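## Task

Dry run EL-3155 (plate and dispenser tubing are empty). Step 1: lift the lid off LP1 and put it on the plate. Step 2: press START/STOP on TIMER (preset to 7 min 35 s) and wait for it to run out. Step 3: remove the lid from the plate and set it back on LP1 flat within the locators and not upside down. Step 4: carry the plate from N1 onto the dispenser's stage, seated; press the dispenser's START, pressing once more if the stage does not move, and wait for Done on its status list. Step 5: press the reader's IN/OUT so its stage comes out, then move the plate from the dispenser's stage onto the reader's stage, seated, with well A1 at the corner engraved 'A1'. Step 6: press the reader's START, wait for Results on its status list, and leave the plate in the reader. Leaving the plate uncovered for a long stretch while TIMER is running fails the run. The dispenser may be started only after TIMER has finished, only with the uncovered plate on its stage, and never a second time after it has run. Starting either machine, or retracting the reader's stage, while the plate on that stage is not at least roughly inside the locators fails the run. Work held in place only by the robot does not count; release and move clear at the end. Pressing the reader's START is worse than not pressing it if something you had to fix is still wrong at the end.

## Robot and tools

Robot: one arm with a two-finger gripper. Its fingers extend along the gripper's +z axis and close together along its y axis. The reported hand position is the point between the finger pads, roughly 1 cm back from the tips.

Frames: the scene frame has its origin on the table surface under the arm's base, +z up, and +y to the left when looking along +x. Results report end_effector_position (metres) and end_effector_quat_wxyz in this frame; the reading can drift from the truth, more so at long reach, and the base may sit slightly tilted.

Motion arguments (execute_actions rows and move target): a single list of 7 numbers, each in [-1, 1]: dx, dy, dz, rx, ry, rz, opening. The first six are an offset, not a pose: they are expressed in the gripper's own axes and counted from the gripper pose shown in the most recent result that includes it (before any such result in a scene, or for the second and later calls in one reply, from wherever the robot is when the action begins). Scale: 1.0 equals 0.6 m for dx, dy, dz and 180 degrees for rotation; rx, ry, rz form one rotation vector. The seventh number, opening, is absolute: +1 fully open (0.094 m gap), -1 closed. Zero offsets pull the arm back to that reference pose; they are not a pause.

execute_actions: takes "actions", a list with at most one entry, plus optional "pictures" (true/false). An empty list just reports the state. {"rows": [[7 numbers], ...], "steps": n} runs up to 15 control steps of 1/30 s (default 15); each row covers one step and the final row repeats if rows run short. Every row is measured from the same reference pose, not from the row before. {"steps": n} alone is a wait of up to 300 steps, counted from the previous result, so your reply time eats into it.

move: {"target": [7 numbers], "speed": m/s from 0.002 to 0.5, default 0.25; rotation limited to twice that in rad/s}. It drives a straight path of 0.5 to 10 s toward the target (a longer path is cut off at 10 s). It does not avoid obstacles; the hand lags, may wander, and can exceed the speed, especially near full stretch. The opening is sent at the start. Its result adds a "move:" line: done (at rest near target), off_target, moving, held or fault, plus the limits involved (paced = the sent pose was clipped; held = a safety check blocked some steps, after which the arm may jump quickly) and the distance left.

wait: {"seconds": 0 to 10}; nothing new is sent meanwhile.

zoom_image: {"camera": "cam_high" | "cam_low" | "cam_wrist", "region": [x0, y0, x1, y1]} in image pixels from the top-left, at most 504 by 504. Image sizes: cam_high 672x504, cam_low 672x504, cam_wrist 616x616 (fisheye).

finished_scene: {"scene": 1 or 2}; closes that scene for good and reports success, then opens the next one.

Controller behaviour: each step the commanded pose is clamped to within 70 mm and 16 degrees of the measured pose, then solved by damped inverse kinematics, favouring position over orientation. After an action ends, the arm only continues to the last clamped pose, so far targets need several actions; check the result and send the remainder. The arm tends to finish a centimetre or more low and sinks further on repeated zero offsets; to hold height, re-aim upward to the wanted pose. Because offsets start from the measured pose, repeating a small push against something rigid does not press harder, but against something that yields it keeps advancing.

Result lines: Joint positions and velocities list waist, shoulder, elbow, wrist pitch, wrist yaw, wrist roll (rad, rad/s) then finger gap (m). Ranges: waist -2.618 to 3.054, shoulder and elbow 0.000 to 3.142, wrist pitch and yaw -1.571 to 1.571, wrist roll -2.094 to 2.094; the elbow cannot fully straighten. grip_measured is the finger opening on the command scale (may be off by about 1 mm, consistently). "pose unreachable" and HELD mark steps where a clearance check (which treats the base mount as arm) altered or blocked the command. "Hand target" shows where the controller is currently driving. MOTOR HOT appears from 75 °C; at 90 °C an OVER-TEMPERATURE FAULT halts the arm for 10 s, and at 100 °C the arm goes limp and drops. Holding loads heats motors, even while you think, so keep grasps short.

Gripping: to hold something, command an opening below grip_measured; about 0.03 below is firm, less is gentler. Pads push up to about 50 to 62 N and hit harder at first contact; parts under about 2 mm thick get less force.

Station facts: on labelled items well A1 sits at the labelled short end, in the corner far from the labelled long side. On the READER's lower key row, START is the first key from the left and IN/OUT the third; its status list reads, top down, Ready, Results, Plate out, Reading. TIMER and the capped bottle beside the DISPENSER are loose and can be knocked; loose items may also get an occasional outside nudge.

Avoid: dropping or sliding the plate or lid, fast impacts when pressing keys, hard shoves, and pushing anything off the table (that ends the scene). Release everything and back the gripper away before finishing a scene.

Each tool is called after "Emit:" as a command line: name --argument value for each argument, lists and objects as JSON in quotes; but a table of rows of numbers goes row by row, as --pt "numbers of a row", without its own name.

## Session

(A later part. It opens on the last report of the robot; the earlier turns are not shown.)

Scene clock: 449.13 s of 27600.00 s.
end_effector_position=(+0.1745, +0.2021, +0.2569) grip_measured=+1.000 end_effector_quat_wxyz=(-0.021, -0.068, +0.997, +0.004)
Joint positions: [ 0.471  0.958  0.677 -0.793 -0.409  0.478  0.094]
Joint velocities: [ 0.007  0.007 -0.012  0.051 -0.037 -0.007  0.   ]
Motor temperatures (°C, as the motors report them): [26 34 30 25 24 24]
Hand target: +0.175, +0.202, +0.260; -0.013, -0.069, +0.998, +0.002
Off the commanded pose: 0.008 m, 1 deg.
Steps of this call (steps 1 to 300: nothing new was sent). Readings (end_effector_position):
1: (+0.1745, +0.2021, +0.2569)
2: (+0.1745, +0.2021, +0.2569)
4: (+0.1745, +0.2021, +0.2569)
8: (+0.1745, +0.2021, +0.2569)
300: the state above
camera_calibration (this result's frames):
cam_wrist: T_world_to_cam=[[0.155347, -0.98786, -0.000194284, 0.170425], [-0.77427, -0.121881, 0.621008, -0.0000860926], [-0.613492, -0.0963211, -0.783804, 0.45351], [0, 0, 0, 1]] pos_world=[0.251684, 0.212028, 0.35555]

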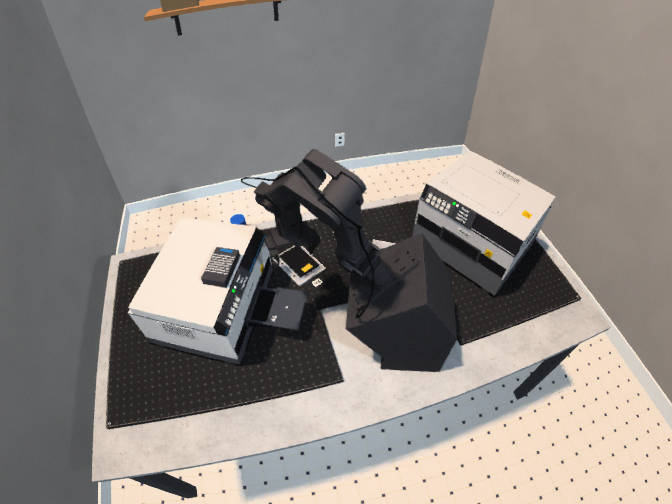

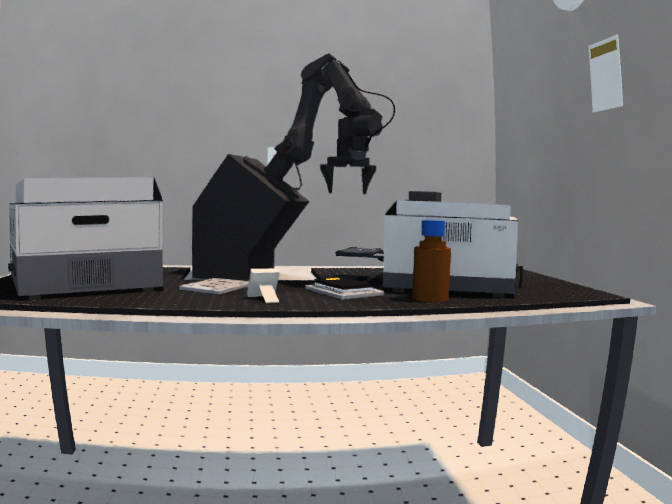

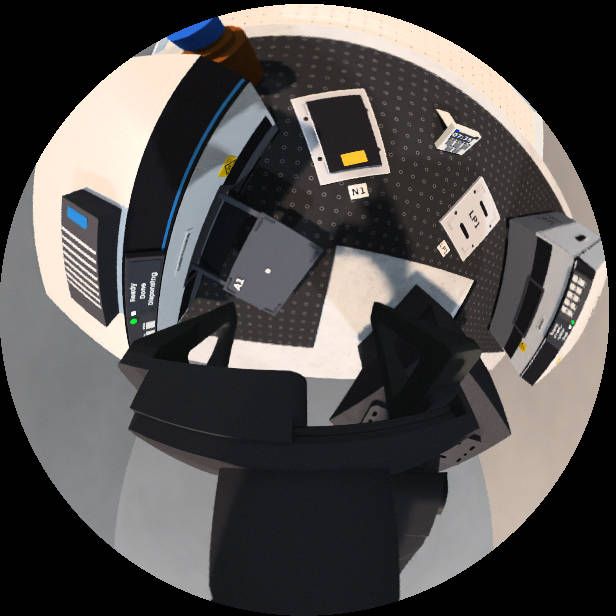

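Emit:
execute_actions --actions '[{"steps":300}]' --pictures false

Emit:
execute_actions --actions '[{"steps":300}]' --pictures false

Emit:
execute_actions --actions '[{"steps":300}]' --pictures false

Emit:
execute_actions --actions '[{"steps":300}]' --pictures false

Emit:
execute_actions --actions '[{"steps":300}]' --pictures false

Emit:
execute_actions --actions '[{"steps":300}]' --pictures false

Emit:
execute_actions --actions '[{"steps":300}]' --pictures false

Emit:
execute_actions --actions '[{"steps":300}]' --pictures false

Emit:
execute_actions --actions '[{"steps":300}]' --pictures false

Emit:
execute_actions --actions '[{"steps":300}]' --pictures false

Emit:
execute_actions --actions '[{"steps":300}]'

Scene clock: 459.13 s of 27600.00 s.
end_effector_position=(+0.1745, +0.2021, +0.2569) grip_measured=+1.000 end_effector_quat_wxyz=(-0.021, -0.068, +0.997, +0.004)
Joint positions: [ 0.471  0.958  0.677 -0.793 -0.409  0.478  0.094]
Joint velocities: [-0.017  0.002 -0.007 -0.022 -0.022  0.007  0.   ]
Motor temperatures (°C, as the motors report them): [26 34 30 25 24 24]
Hand target: +0.175, +0.202, +0.260; -0.013, -0.069, +0.998, +0.002
Off the commanded pose: 0.008 m, 1 deg.
Steps of this call (steps 1 to 300: nothing new was sent). Readings (end_effector_position):
1: (+0.1745, +0.2021, +0.2569)
2: (+0.1745, +0.2021, +0.2569)
4: (+0.1745, +0.2021, +0.2569)
8: (+0.1745, +0.2021, +0.2569)
300: the state above

Scene clock: 469.13 s of 27600.00 s.
end_effector_position=(+0.1745, +0.2021, +0.2569) grip_measured=+1.000 end_effector_quat_wxyz=(-0.021, -0.068, +0.997, +0.004)
Joint positions: [ 0.471  0.958  0.677 -0.793 -0.409  0.478  0.094]
Joint velocities: [-0.007  0.007  0.007 -0.051  0.007  0.11   0.   ]
Motor temperatures (°C, as the motors report them): [26 34 30 25 24 24]
Hand target: +0.175, +0.202, +0.260; -0.013, -0.069, +0.998, +0.002
Off the commanded pose: 0.008 m, 1 deg.
Steps of this call (steps 1 to 300: nothing new was sent). Readings (end_effector_position):
1: (+0.1745, +0.2021, +0.2569)
2: (+0.1745, +0.2021, +0.2569)
4: (+0.1745, +0.2021, +0.2569)
8: (+0.1745, +0.2021, +0.2569)
300: the state above

Scene clock: 479.13 s of 27600.00 s.
end_effector_position=(+0.1745, +0.2021, +0.2569) grip_measured=+1.000 end_effector_quat_wxyz=(-0.021, -0.068, +0.997, +0.004)
Joint positions: [ 0.471  0.958  0.677 -0.793 -0.409  0.478  0.094]
Joint velocities: [ 0.012 -0.012 -0.002 -0.022 -0.007 -0.022  0.   ]
Motor temperatures (°C, as the motors report them): [26 33 30 25 24 24]
Hand target: +0.175, +0.202, +0.260; -0.013, -0.069, +0.998, +0.002
Off the commanded pose: 0.008 m, 1 deg.
Steps of this call (steps 1 to 300: nothing new was sent). Readings (end_effector_position):
1: (+0.1745, +0.2021, +0.2569)
2: (+0.1745, +0.2021, +0.2569)
4: (+0.1745, +0.2021, +0.2569)
8: (+0.1745, +0.2021, +0.2569)
300: the state above

Scene clock: 489.13 s of 27600.00 s.
end_effector_position=(+0.1745, +0.2021, +0.2569) grip_measured=+1.000 end_effector_quat_wxyz=(-0.021, -0.068, +0.997, +0.004)
Joint positions: [ 0.471  0.958  0.677 -0.793 -0.409  0.478  0.094]
Joint velocities: [ 0.007 -0.017  0.012 -0.051 -0.007 -0.051  0.   ]
Motor temperatures (°C, as the motors report them): [26 33 30 25 24 24]
Hand target: +0.175, +0.202, +0.260; -0.013, -0.069, +0.998, +0.002
Off the commanded pose: 0.008 m, 1 deg.
Steps of this call (steps 1 to 300: nothing new was sent). Readings (end_effector_position):
1: (+0.1745, +0.2021, +0.2569)
2: (+0.1745, +0.2021, +0.2569)
4: (+0.1745, +0.2021, +0.2569)
8: (+0.1745, +0.2021, +0.2569)
300: the state above

Scene clock: 499.13 s of 27600.00 s.
end_effector_position=(+0.1745, +0.2021, +0.2569) grip_measured=+1.000 end_effector_quat_wxyz=(-0.021, -0.068, +0.997, +0.004)
Joint positions: [ 0.471  0.958  0.677 -0.793 -0.409  0.478  0.094]
Joint velocities: [-0.007 -0.012  0.007 -0.095 -0.037  0.066  0.   ]
Motor temperatures (°C, as the motors report them): [26 33 30 25 24 24]
Hand target: +0.175, +0.202, +0.260; -0.013, -0.069, +0.998, +0.002
Off the commanded pose: 0.008 m, 1 deg.
Steps of this call (steps 1 to 300: nothing new was sent). Readings (end_effector_position):
1: (+0.1745, +0.2021, +0.2569)
2: (+0.1745, +0.2021, +0.2569)
4: (+0.1745, +0.2021, +0.2569)
8: (+0.1745, +0.2021, +0.2569)
300: the state above

Scene clock: 509.13 s of 27600.00 s.
end_effector_position=(+0.1745, +0.2021, +0.2569) grip_measured=+1.000 end_effector_quat_wxyz=(-0.021, -0.068, +0.997, +0.004)
Joint positions: [ 0.471  0.958  0.677 -0.793 -0.409  0.478  0.094]
Joint velocities: [ 0.007  0.012  0.012 -0.022  0.051 -0.066  0.   ]
Motor temperatures (°C, as the motors report them): [26 33 30 25 24 24]
Hand target: +0.175, +0.202, +0.260; -0.013, -0.069, +0.998, +0.002
Off the commanded pose: 0.008 m, 1 deg.
Steps of this call (steps 1 to 300: nothing new was sent). Readings (end_effector_position):
1: (+0.1745, +0.2021, +0.2569)
2: (+0.1745, +0.2021, +0.2569)
4: (+0.1745, +0.2021, +0.2569)
8: (+0.1745, +0.2021, +0.2569)
300: the state above

Scene clock: 519.13 s of 27600.00 s.
end_effector_position=(+0.1745, +0.2021, +0.2569) grip_measured=+1.000 end_effector_quat_wxyz=(-0.021, -0.068, +0.997, +0.004)
Joint positions: [ 0.471  0.958  0.677 -0.793 -0.409  0.478  0.094]
Joint velocities: [-0.002  0.022  0.002 -0.037 -0.037 -0.007  0.   ]
Motor temperatures (°C, as the motors report them): [26 33 30 24 24 24]
Hand target: +0.175, +0.202, +0.260; -0.013, -0.069, +0.998, +0.002
Off the commanded pose: 0.008 m, 1 deg.
Steps of this call (steps 1 to 300: nothing new was sent). Readings (end_effector_position):
1: (+0.1745, +0.2021, +0.2569)
2: (+0.1745, +0.2021, +0.2569)
4: (+0.1745, +0.2021, +0.2569)
8: (+0.1745, +0.2021, +0.2569)
300: the state above

Scene clock: 529.13 s of 27600.00 s.
end_effector_position=(+0.1745, +0.2021, +0.2569) grip_measured=+1.000 end_effector_quat_wxyz=(-0.021, -0.068, +0.997, +0.004)
Joint positions: [ 0.471  0.958  0.677 -0.793 -0.409  0.478  0.094]
Joint velocities: [-0.002 -0.002  0.007 -0.022  0.022 -0.022  0.   ]
Motor temperatures (°C, as the motors report them): [26 33 30 24 24 24]
Hand target: +0.175, +0.202, +0.260; -0.013, -0.069, +0.998, +0.002
Off the commanded pose: 0.008 m, 1 deg.
Steps of this call (steps 1 to 300: nothing new was sent). Readings (end_effector_position):
1: (+0.1745, +0.2021, +0.2569)
2: (+0.1745, +0.2021, +0.2569)
4: (+0.1745, +0.2021, +0.2569)
8: (+0.1745, +0.2021, +0.2569)
300: the state above

Scene clock: 539.13 s of 27600.00 s.
end_effector_position=(+0.1745, +0.2021, +0.2569) grip_measured=+1.000 end_effector_quat_wxyz=(-0.021, -0.068, +0.997, +0.004)
Joint positions: [ 0.471  0.958  0.677 -0.793 -0.409  0.478  0.094]
Joint velocities: [ 0.007 -0.007 -0.007  0.037  0.007 -0.007  0.   ]
Motor temperatures (°C, as the motors report them): [26 33 30 24 24 24]
Hand target: +0.175, +0.202, +0.260; -0.013, -0.069, +0.998, +0.002
Off the commanded pose: 0.008 m, 1 deg.
Steps of this call (steps 1 to 300: nothing new was sent). Readings (end_effector_position):
1: (+0.1745, +0.2021, +0.2569)
2: (+0.1745, +0.2021, +0.2569)
4: (+0.1745, +0.2021, +0.2569)
8: (+0.1745, +0.2021, +0.2569)
300: the state above

Scene clock: 549.13 s of 27600.00 s.
end_effector_position=(+0.1745, +0.2021, +0.2569) grip_measured=+1.000 end_effector_quat_wxyz=(-0.021, -0.068, +0.997, +0.004)
Joint positions: [ 0.471  0.958  0.677 -0.793 -0.409  0.478  0.094]
Joint velocities: [-0.012 -0.007 -0.002 -0.066 -0.051  0.037  0.   ]
Motor temperatures (°C, as the motors report them): [26 33 30 24 24 24]
Hand target: +0.175, +0.202, +0.260; -0.013, -0.069, +0.998, +0.002
Off the commanded pose: 0.008 m, 1 deg.
Steps of this call (steps 1 to 300: nothing new was sent). Readings (end_effector_position):
1: (+0.1745, +0.2021, +0.2569)
2: (+0.1745, +0.2021, +0.2569)
4: (+0.1745, +0.2021, +0.2569)
8: (+0.1745, +0.2021, +0.2569)
300: the state above

Scene clock: 559.13 s of 27600.00 s.
end_effector_position=(+0.1745, +0.2021, +0.2569) grip_measured=+1.000 end_effector_quat_wxyz=(-0.021, -0.068, +0.997, +0.004)
Joint positions: [ 0.471  0.958  0.677 -0.793 -0.409  0.478  0.094]
Joint velocities: [-0.007 -0.002 -0.007 -0.051 -0.081  0.037  0.   ]
Motor temperatures (°C, as the motors report them): [26 33 30 24 24 24]
Hand target: +0.175, +0.202, +0.260; -0.013, -0.069, +0.998, +0.002
Off the commanded pose: 0.008 m, 1 deg.
Steps of this call (steps 1 to 300: nothing new was sent). Readings (end_effector_position):
1: (+0.1745, +0.2021, +0.2569)
2: (+0.1745, +0.2021, +0.2569)
4: (+0.1745, +0.2021, +0.2569)
8: (+0.1745, +0.2021, +0.2569)
300: the state above
camera_calibration (this result's frames):
cam_wrist: T_world_to_cam=[[0.155347, -0.98786, -0.000194284, 0.170425], [-0.77427, -0.121881, 0.621008, -0.0000860926], [-0.613492, -0.0963211, -0.783804, 0.45351], [0, 0, 0, 1]] pos_world=[0.251684, 0.212028, 0.35555]

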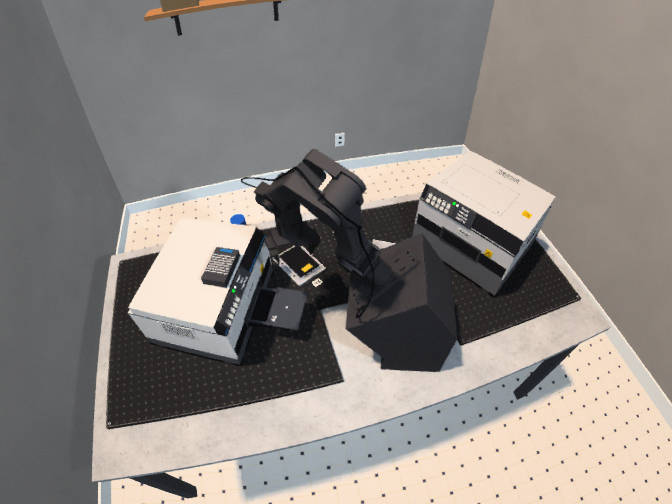

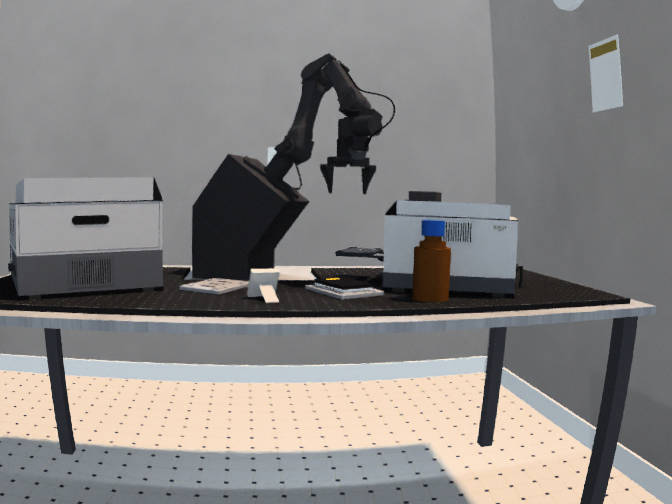

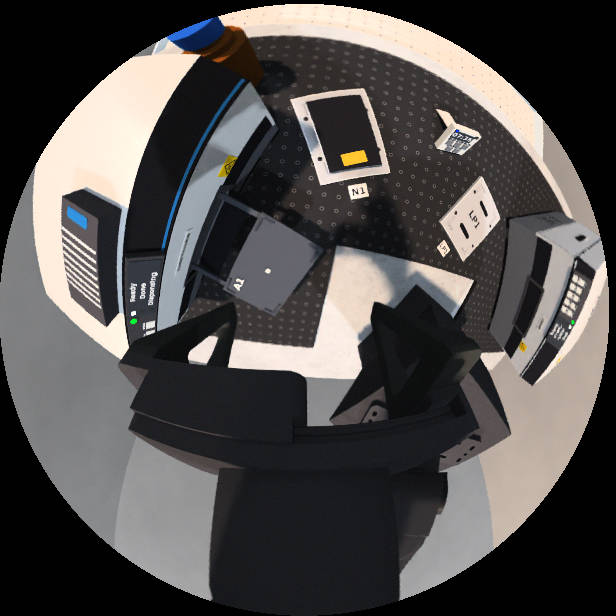

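Emit:
execute_actions --actions '[{"steps":300}]' --pictures false

Emit:
execute_actions --actions '[{"steps":300}]' --pictures false

Emit:
execute_actions --actions '[{"steps":300}]' --pictures false

Emit:
execute_actions --actions '[{"steps":300}]' --pictures false

Emit:
execute_actions --actions '[{"steps":300}]' --pictures false

Emit:
execute_actions --actions '[{"steps":300}]' --pictures false

Emit:
execute_actions --actions '[{"steps":300}]' --pictures false

Emit:
execute_actions --actions '[{"steps":300}]' --pictures false

Emit:
execute_actions --actions '[{"steps":300}]' --pictures false

Emit:
execute_actions --actions '[{"steps":300}]' --pictures false

Emit:
execute_actions --actions '[{"steps":300}]' --pictures false

Emit:
execute_actions --actions '[{"steps":200}]'

Emit:
zoom_image --camera "cam_wrist" --region '[420, 100, 500, 170]'

Scene clock: 569.13 s of 27600.00 s.
end_effector_position=(+0.1745, +0.2021, +0.2569) grip_measured=+1.000 end_effector_quat_wxyz=(-0.021, -0.068, +0.997, +0.004)
Joint positions: [ 0.471  0.958  0.677 -0.793 -0.409  0.478  0.094]
Joint velocities: [-0.007 -0.022 -0.002  0.037 -0.007  0.007  0.   ]
Motor temperatures (°C, as the motors report them): [26 33 30 24 24 24]
Hand target: +0.175, +0.202, +0.260; -0.013, -0.069, +0.998, +0.002
Off the commanded pose: 0.008 m, 1 deg.
Steps of this call (steps 1 to 300: nothing new was sent). Readings (end_effector_position):
1: (+0.1745, +0.2021, +0.2569)
2: (+0.1745, +0.2021, +0.2569)
4: (+0.1745, +0.2021, +0.2569)
8: (+0.1745, +0.2021, +0.2569)
300: the state above

Scene clock: 579.13 s of 27600.00 s.
end_effector_position=(+0.1745, +0.2021, +0.2569) grip_measured=+1.000 end_effector_quat_wxyz=(-0.021, -0.068, +0.997, +0.004)
Joint positions: [ 0.471  0.958  0.677 -0.793 -0.409  0.478  0.094]
Joint velocities: [-0.002 -0.012  0.012  0.051 -0.007 -0.022  0.   ]
Motor temperatures (°C, as the motors report them): [26 33 30 24 24 24]
Hand target: +0.175, +0.202, +0.260; -0.013, -0.069, +0.998, +0.002
Off the commanded pose: 0.008 m, 1 deg.
Steps of this call (steps 1 to 300: nothing new was sent). Readings (end_effector_position):
1: (+0.1745, +0.2021, +0.2569)
2: (+0.1745, +0.2021, +0.2569)
4: (+0.1745, +0.2021, +0.2569)
8: (+0.1745, +0.2021, +0.2569)
300: the state above

Scene clock: 589.13 s of 27600.00 s.
end_effector_position=(+0.1745, +0.2021, +0.2569) grip_measured=+1.000 end_effector_quat_wxyz=(-0.021, -0.068, +0.997, +0.004)
Joint positions: [ 0.471  0.958  0.677 -0.793 -0.409  0.478  0.094]
Joint velocities: [-0.007  0.002 -0.017  0.022 -0.022  0.037  0.   ]
Motor temperatures (°C, as the motors report them): [26 33 30 24 24 24]
Hand target: +0.175, +0.202, +0.260; -0.013, -0.069, +0.998, +0.002
Off the commanded pose: 0.008 m, 1 deg.
Steps of this call (steps 1 to 300: nothing new was sent). Readings (end_effector_position):
1: (+0.1745, +0.2021, +0.2569)
2: (+0.1745, +0.2021, +0.2569)
4: (+0.1745, +0.2021, +0.2569)
8: (+0.1745, +0.2021, +0.2569)
300: the state above

Scene clock: 599.13 s of 27600.00 s.
end_effector_position=(+0.1745, +0.2021, +0.2569) grip_measured=+1.000 end_effector_quat_wxyz=(-0.021, -0.068, +0.997, +0.004)
Joint positions: [ 0.471  0.958  0.677 -0.793 -0.409  0.478  0.094]
Joint velocities: [-0.017  0.012  0.002  0.066  0.007 -0.037  0.   ]
Motor temperatures (°C, as the motors report them): [26 33 30 24 24 24]
Hand target: +0.175, +0.202, +0.260; -0.013, -0.069, +0.998, +0.002
Off the commanded pose: 0.008 m, 1 deg.
Steps of this call (steps 1 to 300: nothing new was sent). Readings (end_effector_position):
1: (+0.1745, +0.2021, +0.2569)
2: (+0.1745, +0.2021, +0.2569)
4: (+0.1745, +0.2021, +0.2569)
8: (+0.1745, +0.2021, +0.2569)
300: the state above

Scene clock: 609.13 s of 27600.00 s.
end_effector_position=(+0.1745, +0.2021, +0.2569) grip_measured=+1.000 end_effector_quat_wxyz=(-0.021, -0.068, +0.997, +0.004)
Joint positions: [ 0.471  0.958  0.677 -0.793 -0.409  0.478  0.094]
Joint velocities: [-0.017 -0.002 -0.007 -0.007 -0.007  0.037  0.   ]
Motor temperatures (°C, as the motors report them): [26 33 30 24 24 24]
Hand target: +0.175, +0.202, +0.260; -0.013, -0.069, +0.998, +0.002
Off the commanded pose: 0.008 m, 1 deg.
Steps of this call (steps 1 to 300: nothing new was sent). Readings (end_effector_position):
1: (+0.1745, +0.2021, +0.2569)
2: (+0.1745, +0.2021, +0.2569)
4: (+0.1745, +0.2021, +0.2569)
8: (+0.1745, +0.2021, +0.2569)
300: the state above

Scene clock: 619.13 s of 27600.00 s.
end_effector_position=(+0.1745, +0.2021, +0.2569) grip_measured=+1.000 end_effector_quat_wxyz=(-0.021, -0.068, +0.997, +0.004)
Joint positions: [ 0.471  0.958  0.677 -0.793 -0.409  0.478  0.094]
Joint velocities: [ 0.002 -0.002  0.002 -0.022  0.007  0.007  0.   ]
Motor temperatures (°C, as the motors report them): [26 33 30 24 24 24]
Hand target: +0.175, +0.202, +0.260; -0.013, -0.069, +0.998, +0.002
Off the commanded pose: 0.008 m, 1 deg.
Steps of this call (steps 1 to 300: nothing new was sent). Readings (end_effector_position):
1: (+0.1745, +0.2021, +0.2569)
2: (+0.1745, +0.2021, +0.2569)
4: (+0.1745, +0.2021, +0.2569)
8: (+0.1745, +0.2021, +0.2569)
300: the state above

Scene clock: 629.13 s of 27600.00 s.
end_effector_position=(+0.1745, +0.2021, +0.2569) grip_measured=+1.000 end_effector_quat_wxyz=(-0.021, -0.068, +0.997, +0.004)
Joint positions: [ 0.471  0.958  0.677 -0.793 -0.409  0.478  0.094]
Joint velocities: [-0.017  0.007 -0.007 -0.022  0.066 -0.022  0.   ]
Motor temperatures (°C, as the motors report them): [26 33 30 24 24 24]
Hand target: +0.175, +0.202, +0.260; -0.013, -0.069, +0.998, +0.002
Off the commanded pose: 0.008 m, 1 deg.
Steps of this call (steps 1 to 300: nothing new was sent). Readings (end_effector_position):
1: (+0.1745, +0.2021, +0.2569)
2: (+0.1745, +0.2021, +0.2569)
4: (+0.1745, +0.2021, +0.2569)
8: (+0.1745, +0.2021, +0.2569)
300: the state above

Scene clock: 639.13 s of 27600.00 s.
end_effector_position=(+0.1745, +0.2021, +0.2569) grip_measured=+1.000 end_effector_quat_wxyz=(-0.021, -0.068, +0.997, +0.004)
Joint positions: [ 0.471  0.958  0.677 -0.793 -0.409  0.478  0.094]
Joint velocities: [-0.002 -0.017 -0.002 -0.022 -0.022 -0.037  0.   ]
Motor temperatures (°C, as the motors report them): [26 33 30 24 24 24]
Hand target: +0.175, +0.202, +0.260; -0.013, -0.069, +0.998, +0.002
Off the commanded pose: 0.008 m, 1 deg.
Steps of this call (steps 1 to 300: nothing new was sent). Readings (end_effector_position):
1: (+0.1745, +0.2021, +0.2569)
2: (+0.1745, +0.2021, +0.2569)
4: (+0.1745, +0.2021, +0.2569)
8: (+0.1745, +0.2021, +0.2569)
300: the state above

Scene clock: 649.13 s of 27600.00 s.
end_effector_position=(+0.1745, +0.2021, +0.2569) grip_measured=+1.000 end_effector_quat_wxyz=(-0.021, -0.068, +0.997, +0.004)
Joint positions: [ 0.471  0.958  0.677 -0.793 -0.409  0.478  0.094]
Joint velocities: [ 0.002  0.007 -0.007 -0.051 -0.051 -0.066  0.   ]
Motor temperatures (°C, as the motors report them): [26 33 30 24 24 24]
Hand target: +0.175, +0.202, +0.260; -0.013, -0.069, +0.998, +0.002
Off the commanded pose: 0.008 m, 1 deg.
Steps of this call (steps 1 to 300: nothing new was sent). Readings (end_effector_position):
1: (+0.1745, +0.2021, +0.2569)
2: (+0.1745, +0.2021, +0.2569)
4: (+0.1745, +0.2021, +0.2569)
8: (+0.1745, +0.2021, +0.2569)
300: the state above

Scene clock: 659.13 s of 27600.00 s.
end_effector_position=(+0.1745, +0.2021, +0.2569) grip_measured=+1.000 end_effector_quat_wxyz=(-0.021, -0.068, +0.997, +0.004)
Joint positions: [ 0.471  0.958  0.677 -0.793 -0.409  0.478  0.094]
Joint velocities: [-0.012 -0.017  0.007 -0.007 -0.037  0.007  0.   ]
Motor temperatures (°C, as the motors report them): [25 33 30 24 24 24]
Hand target: +0.175, +0.202, +0.260; -0.013, -0.069, +0.998, +0.002
Off the commanded pose: 0.008 m, 1 deg.
Steps of this call (steps 1 to 300: nothing new was sent). Readings (end_effector_position):
1: (+0.1745, +0.2021, +0.2569)
2: (+0.1745, +0.2021, +0.2569)
4: (+0.1745, +0.2021, +0.2569)
8: (+0.1745, +0.2021, +0.2569)
300: the state above

Scene clock: 669.13 s of 27600.00 s.
end_effector_position=(+0.1745, +0.2021, +0.2569) grip_measured=+1.000 end_effector_quat_wxyz=(-0.021, -0.068, +0.997, +0.004)
Joint positions: [ 0.471  0.958  0.677 -0.793 -0.409  0.478  0.094]
Joint velocities: [-0.007 -0.012  0.002  0.037  0.007 -0.051  0.   ]
Motor temperatures (°C, as the motors report them): [25 33 30 24 24 24]
Hand target: +0.175, +0.202, +0.260; -0.013, -0.069, +0.998, +0.002
Off the commanded pose: 0.008 m, 1 deg.
Steps of this call (steps 1 to 300: nothing new was sent). Readings (end_effector_position):
1: (+0.1745, +0.2021, +0.2569)
2: (+0.1745, +0.2021, +0.2569)
4: (+0.1745, +0.2021, +0.2569)
8: (+0.1745, +0.2021, +0.2569)
300: the state above

Scene clock: 675.80 s of 27600.00 s.
end_effector_position=(+0.1745, +0.2021, +0.2569) grip_measured=+1.000 end_effector_quat_wxyz=(-0.021, -0.068, +0.997, +0.004)
Joint positions: [ 0.471  0.958  0.677 -0.793 -0.409  0.478  0.094]
Joint velocities: [-0.007  0.007  0.007 -0.037 -0.066  0.007  0.   ]
Motor temperatures (°C, as the motors report them): [25 33 30 24 24 24]
Hand target: +0.175, +0.202, +0.260; -0.013, -0.069, +0.998, +0.002
Off the commanded pose: 0.008 m, 1 deg.
Steps of this call (steps 1 to 200: nothing new was sent). Readings (end_effector_position):
1: (+0.1745, +0.2021, +0.2569)
2: (+0.1745, +0.2021, +0.2569)
4: (+0.1745, +0.2021, +0.2569)
8: (+0.1745, +0.2021, +0.2569)
200: the state above
camera_calibration (this result's frames):
cam_wrist: T_world_to_cam=[[0.155347, -0.98786, -0.000194284, 0.170425], [-0.77427, -0.121881, 0.621008, -0.0000860926], [-0.613492, -0.0963211, -0.783804, 0.45351], [0, 0, 0, 1]] pos_world=[0.251684, 0.212028, 0.35555]

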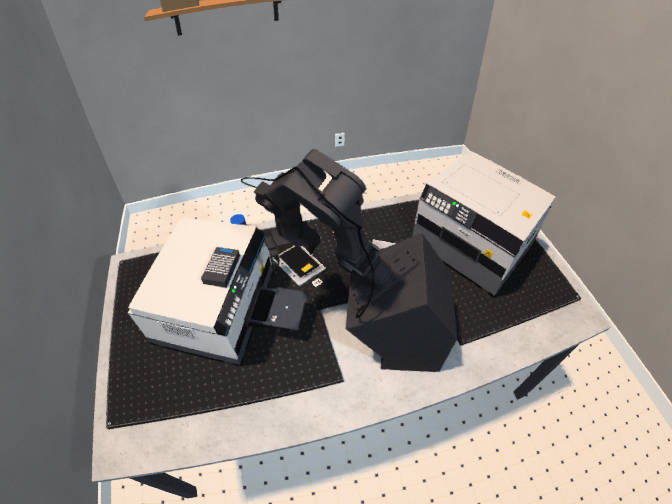

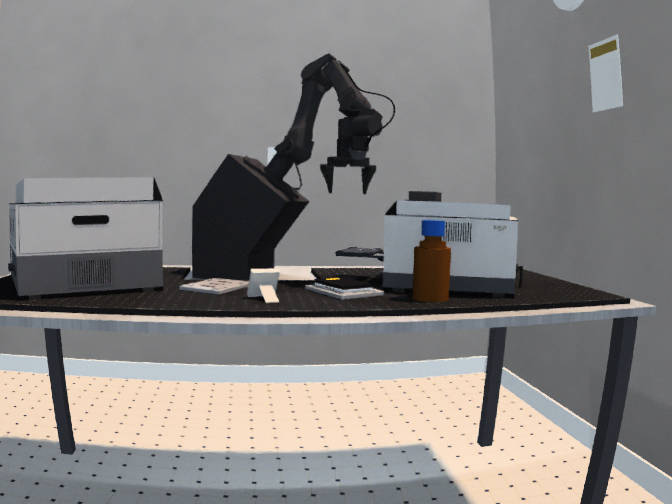

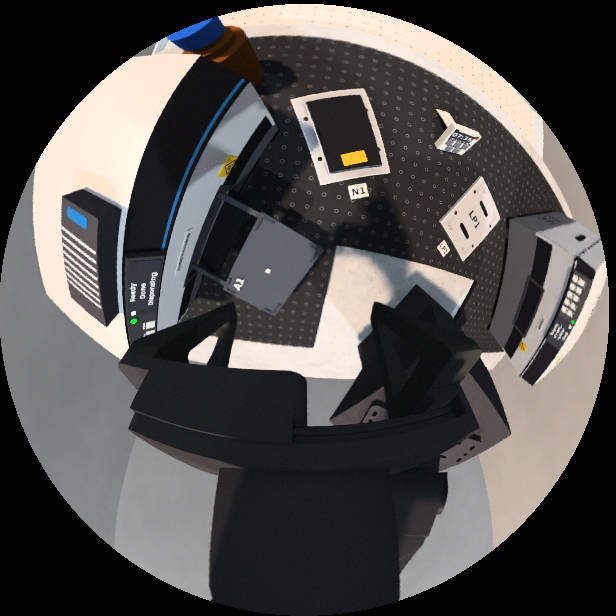

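Region (420, 100, 500, 170) of cam_wrist's 616x616 image, scaled by 6.300, with more detail than that image has; it fills the top 441 rows of this view, and the rest is white.

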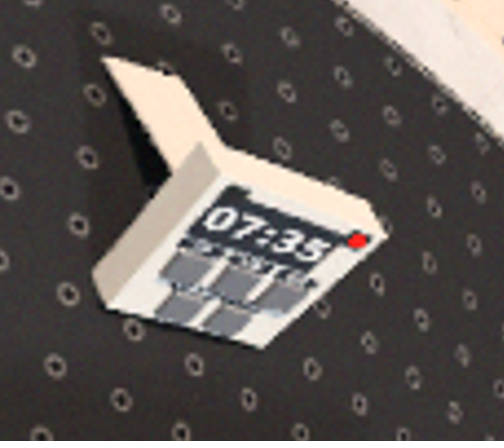

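Emit:
move --target '[-0.307,-0.1025,0.282,0,-0.023,-0.086,1]' --speed 0.15

Scene clock: 680.43 s of 27600.00 s.
end_effector_position=(+0.3407, +0.1640, +0.0774) grip_measured=+1.000 end_effector_quat_wxyz=(-0.005, -0.196, +0.981, +0.004)
Joint positions: [ 0.331  2.009  1.075 -0.166 -0.458  0.095  0.094]
Joint velocities: [ 0.002  0.002  0.007  0.007  0.007 -0.066  0.   ]
Motor temperatures (°C, as the motors report them): [26 33 30 24 24 24]
Hand target: +0.358, +0.167, +0.083; +0.015, -0.201, +0.979, +0.011
Off the commanded pose: 0.017 m, 2 deg.
move: off_target
camera_calibration (this result's frames):
cam_wrist: T_world_to_cam=[[0.402773, -0.915298, 0.00164358, 0.0104959], [-0.736786, -0.323153, 0.593901, 0.257746], [-0.543066, -0.240419, -0.804536, 0.412449], [0, 0, 0, 1]] pos_world=[0.409663, 0.192059, 0.178737]

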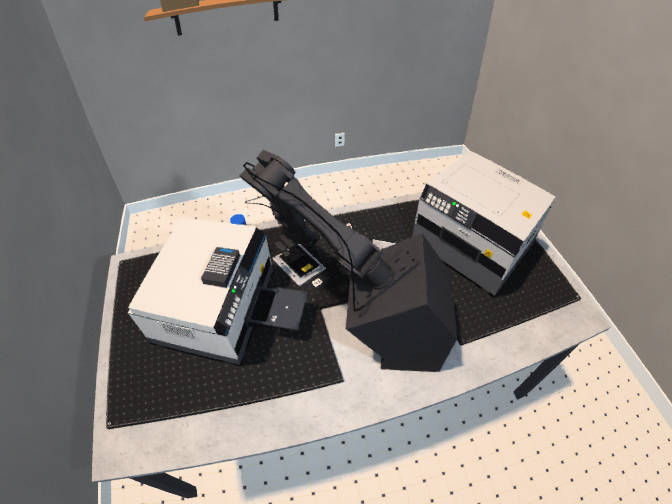

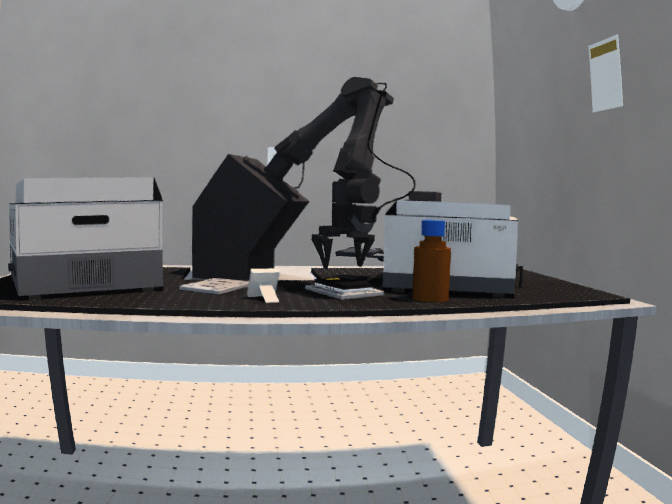

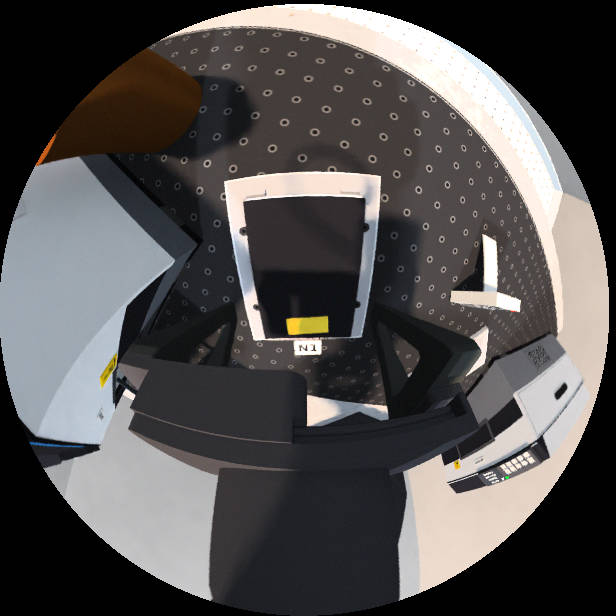

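Emit:
move --target '[-0.03,-0.009,0.062,0.005,-0.012,-0.006,1]' --speed 0.04

Emit:
zoom_image --camera "cam_low" --region '[295, 250, 395, 310]'

Scene clock: 683.70 s of 27600.00 s.
end_effector_position=(+0.3434, +0.1611, +0.0388) grip_measured=+1.000 end_effector_quat_wxyz=(-0.005, -0.203, +0.979, +0.001)
Joint positions: [ 0.369  2.142  1.129 -0.075 -0.434  0.118  0.094]
Joint velocities: [ 0.007 -0.002 -0.007 -0.007  0.022 -0.051  0.   ]
Motor temperatures (°C, as the motors report them): [26 34 30 24 24 24]
Hand target: +0.359, +0.166, +0.041; +0.015, -0.205, +0.979, -0.000
Off the commanded pose: 0.016 m, 2 deg.
move: off_target
camera_calibration (this result's frames):
cam_wrist: T_world_to_cam=[[0.415656, -0.909488, 0.00789296, 0.00131482], [-0.732456, -0.329579, 0.595723, 0.281213], [-0.539202, -0.253397, -0.803151, 0.38284], [0, 0, 0, 1]] pos_world=[0.411858, 0.190888, 0.139943]

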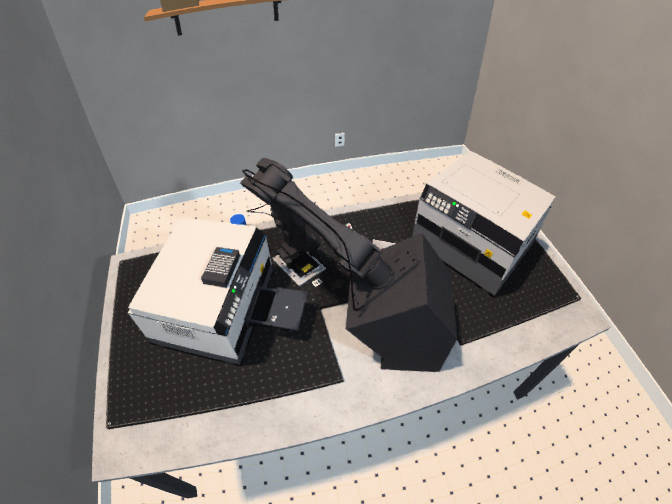

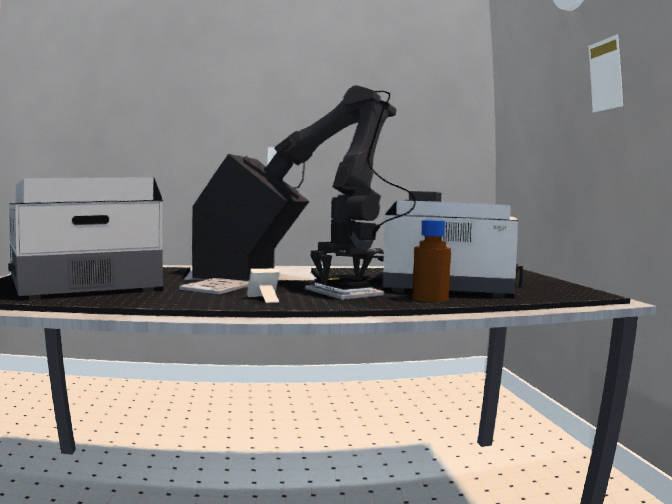

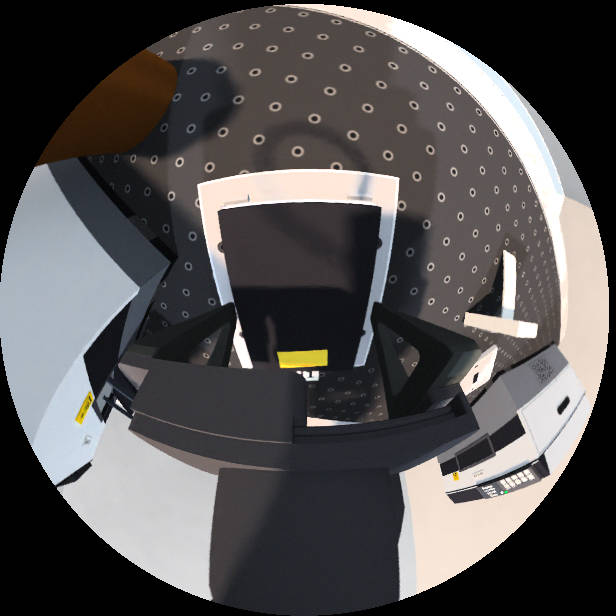

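Region (295, 250, 395, 310) of cam_low's 672x504 image, scaled by 5.040, with more detail than that image has; it fills the top 302 rows of this view, and the rest is white.

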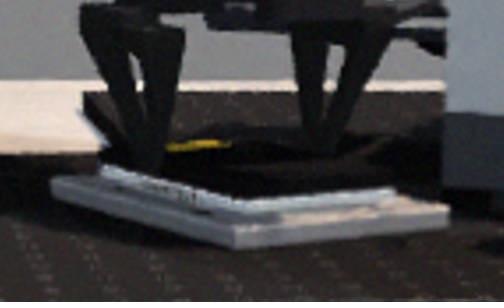

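Shift +1.5 mm gy, slightly down, then close.

Emit:
execute_actions --actions '[{"rows":[[-0.026,0.001,-0.001,0.003,-0.012,0,1],[-0.026,0.001,-0.001,0.003,-0.012,0,1],[-0.026,0.001,-0.001,0.003,-0.012,0,1],[-0.026,0.001,-0.001,0.003,-0.012,0,1],[-0.026,0.001,-0.001,0.003,-0.012,0,0.95],[-0.026,0.001,-0.001,0.003,-0.012,0,0.9],[-0.026,0.001,-0.001,0.003,-0.012,0,0.86],[-0.026,0.001,-0.001,0.003,-0.012,0,0.83],[-0.026,0.001,-0.001,0.003,-0.012,0,0.81],[-0.026,0.001,-0.001,0.003,-0.012,0,0.79],[-0.026,0.001,-0.001,0.003,-0.012,0,0.775],[-0.026,0.001,-0.001,0.003,-0.012,0,0.76]]}]' --pictures false

Emit:
move --target '[-0.006,0,-0.05,0,-0.004,0,0.76]' --speed 0.02

Scene clock: 688.87 s of 27600.00 s.
end_effector_position=(+0.3424, +0.1635, +0.0376) grip_measured=+0.777 end_effector_quat_wxyz=(-0.005, -0.201, +0.980, +0.001)
Joint positions: [ 0.376  2.142  1.129 -0.071 -0.431  0.129  0.084]
Joint velocities: [-0.012 -0.012 -0.007  0.037  0.051  0.022 -0.001]
Motor temperatures (°C, as the motors report them): [26 35 30 24 24 24]
Hand target: +0.357, +0.168, +0.040; +0.014, -0.203, +0.979, -0.000
Off the commanded pose: 0.016 m, 2 deg.
Steps of this call (steps 1 to 140: nothing new was sent; steps 141 to 155: all 15 steps of this action). Readings (end_effector_position):
141: (+0.3439, +0.1614, +0.0387)
142: (+0.3438, +0.1615, +0.0386)
144: (+0.3431, +0.1625, +0.0381)
148: (+0.3422, +0.1637, +0.0376)
155: the state above

Scene clock: 690.87 s of 27600.00 s.
end_effector_position=(+0.3443, +0.1694, +0.0585) grip_measured=+0.777 end_effector_quat_wxyz=(-0.003, -0.205, +0.979, +0.001)
Joint positions: [ 0.363  2.071  1.114 -0.127 -0.436  0.11   0.084]
Joint velocities: [-0.002  0.002 -0.007  0.007 -0.081 -0.022 -0.   ]
Motor temperatures (°C, as the motors report them): [26 36 30 24 24 24]
Hand target: +0.346, +0.165, +0.067; +0.001, -0.201, +0.980, +0.002
Off the commanded pose: 0.010 m, 1 deg.
move: done
camera_calibration (this result's frames):
cam_wrist: T_world_to_cam=[[0.42024, -0.907375, 0.00827409, 0.00633807], [-0.734029, -0.334568, 0.590987, 0.274568], [-0.533479, -0.25443, -0.806639, 0.399652], [0, 0, 0, 1]] pos_world=[0.412083, 0.199296, 0.160056]

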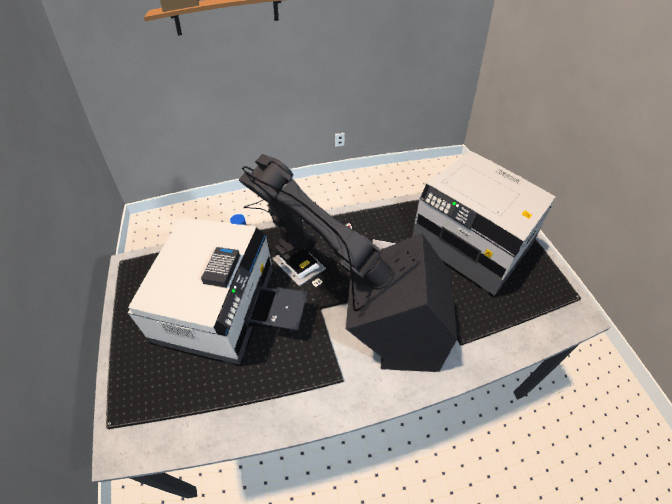

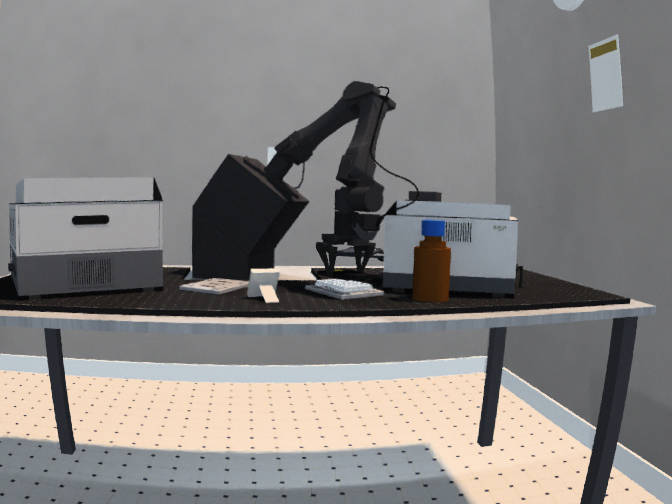

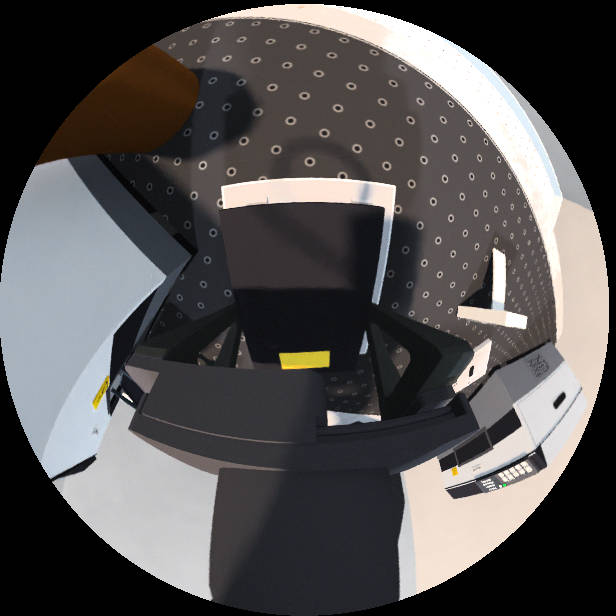

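Emit:
move --target '[0.302,-0.426,-0.15,0,0,0.304,0.76]' --speed 0.15

Emit:
move --target '[-0.025,0,0.15,0,-0.012,0,0.76]' --speed 0.06

Scene clock: 698.20 s of 27600.00 s.
end_effector_position=(+0.2713, -0.1241, +0.1409) grip_measured=+0.777 end_effector_quat_wxyz=(-0.014, +0.272, +0.962, +0.009)
Joint positions: [-0.524  2.353  0.975 -0.299 -0.651  0.033  0.084]
Joint velocities: [-0.012  0.002 -0.002  0.022  0.022 -0.037  0.   ]
Motor temperatures (°C, as the motors report them): [27 37 30 24 24 24]
Hand target: +0.281, -0.131, +0.146; -0.001, +0.269, +0.963, +0.010
Off the commanded pose: 0.019 m, 2 deg.
move: off_target
camera_calibration (this result's frames):
cam_wrist: T_world_to_cam=[[-0.505571, -0.862784, 0.00150579, 0.0276244], [-0.681529, 0.400429, 0.612515, 0.147988], [-0.529071, 0.308644, -0.790457, 0.418849], [0, 0, 0, 1]] pos_world=[0.336425, -0.1647, 0.240396]

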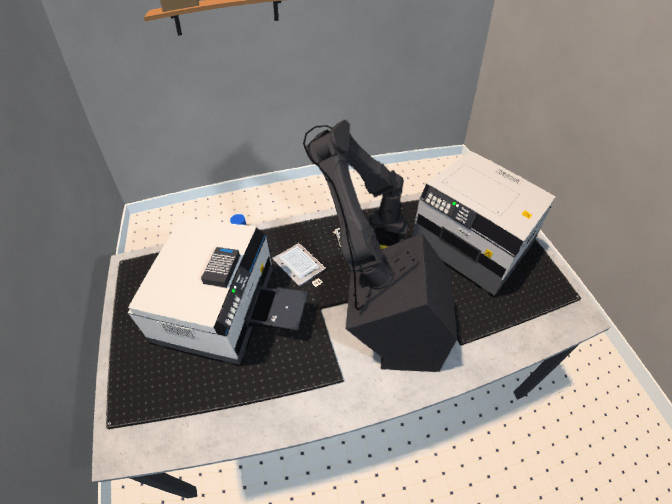

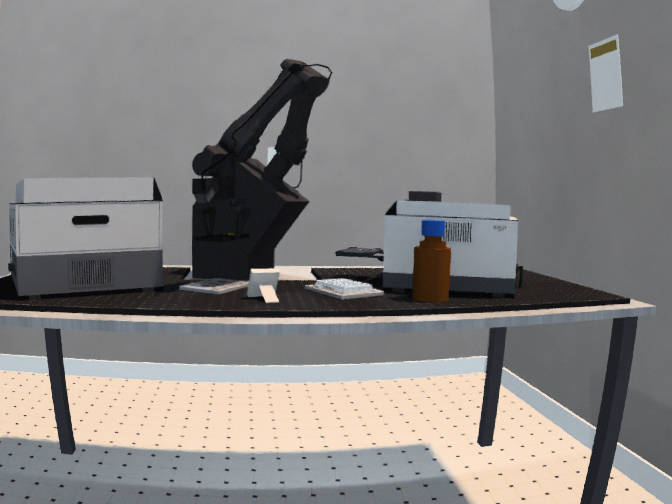

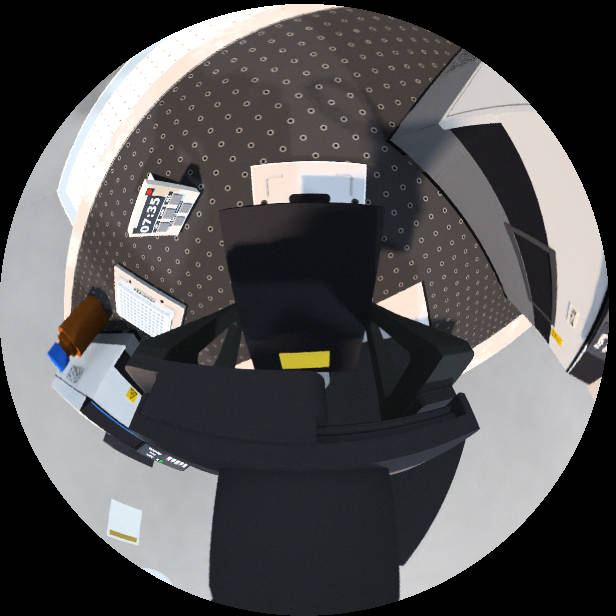

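Scene clock: 700.20 s of 27600.00 s.
end_effector_position=(+0.2692, -0.1239, +0.0505) grip_measured=+0.777 end_effector_quat_wxyz=(-0.013, +0.274, +0.962, +0.006)
Joint positions: [-0.344  2.611  1.008  0.067 -0.651  0.266  0.084]
Joint velocities: [-0.002 -0.007 -0.007 -0.007 -0.022 -0.022 -0.   ]
Motor temperatures (°C, as the motors report them): [27 36 29 24 24 24]
Hand target: +0.281, -0.131, +0.052; +0.003, +0.272, +0.962, +0.002
Off the commanded pose: 0.014 m, 2 deg.
move: off_target
camera_calibration (this result's frames):
cam_wrist: T_world_to_cam=[[-0.509267, -0.860574, 0.00767529, 0.0278965], [-0.679526, 0.407568, 0.610027, 0.202319], [-0.528101, 0.305451, -0.792344, 0.345672], [0, 0, 0, 1]] pos_world=[0.334238, -0.164037, 0.150257]

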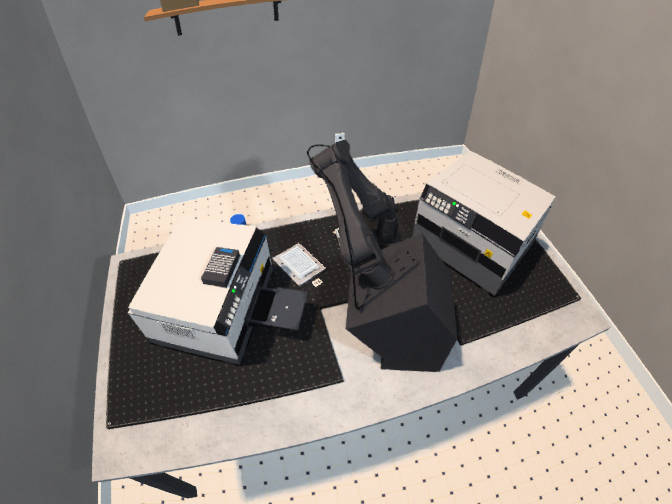

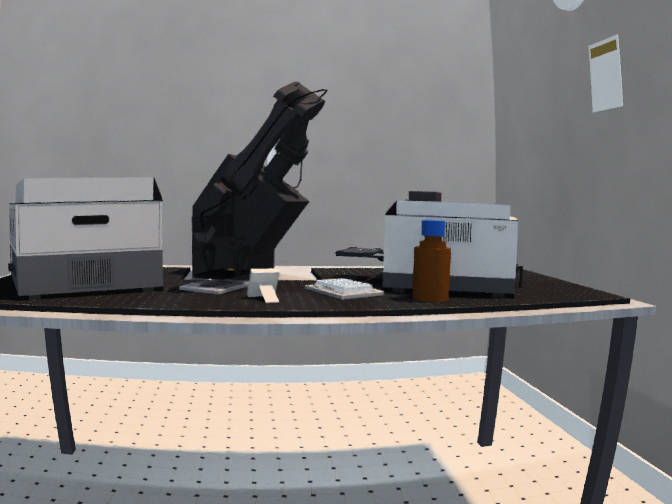

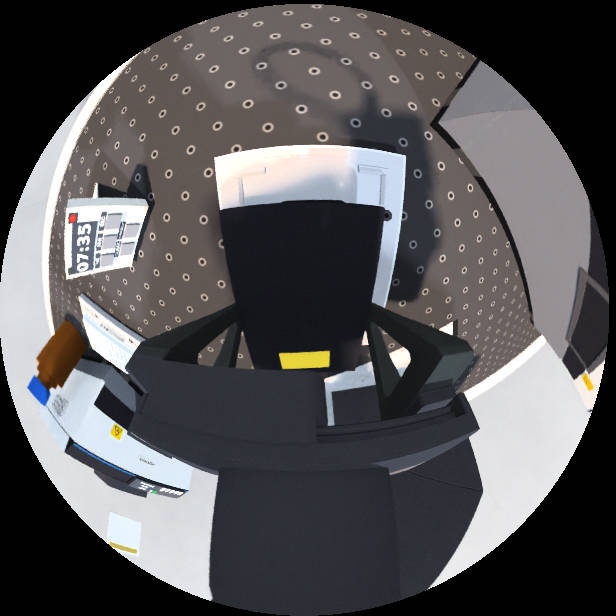

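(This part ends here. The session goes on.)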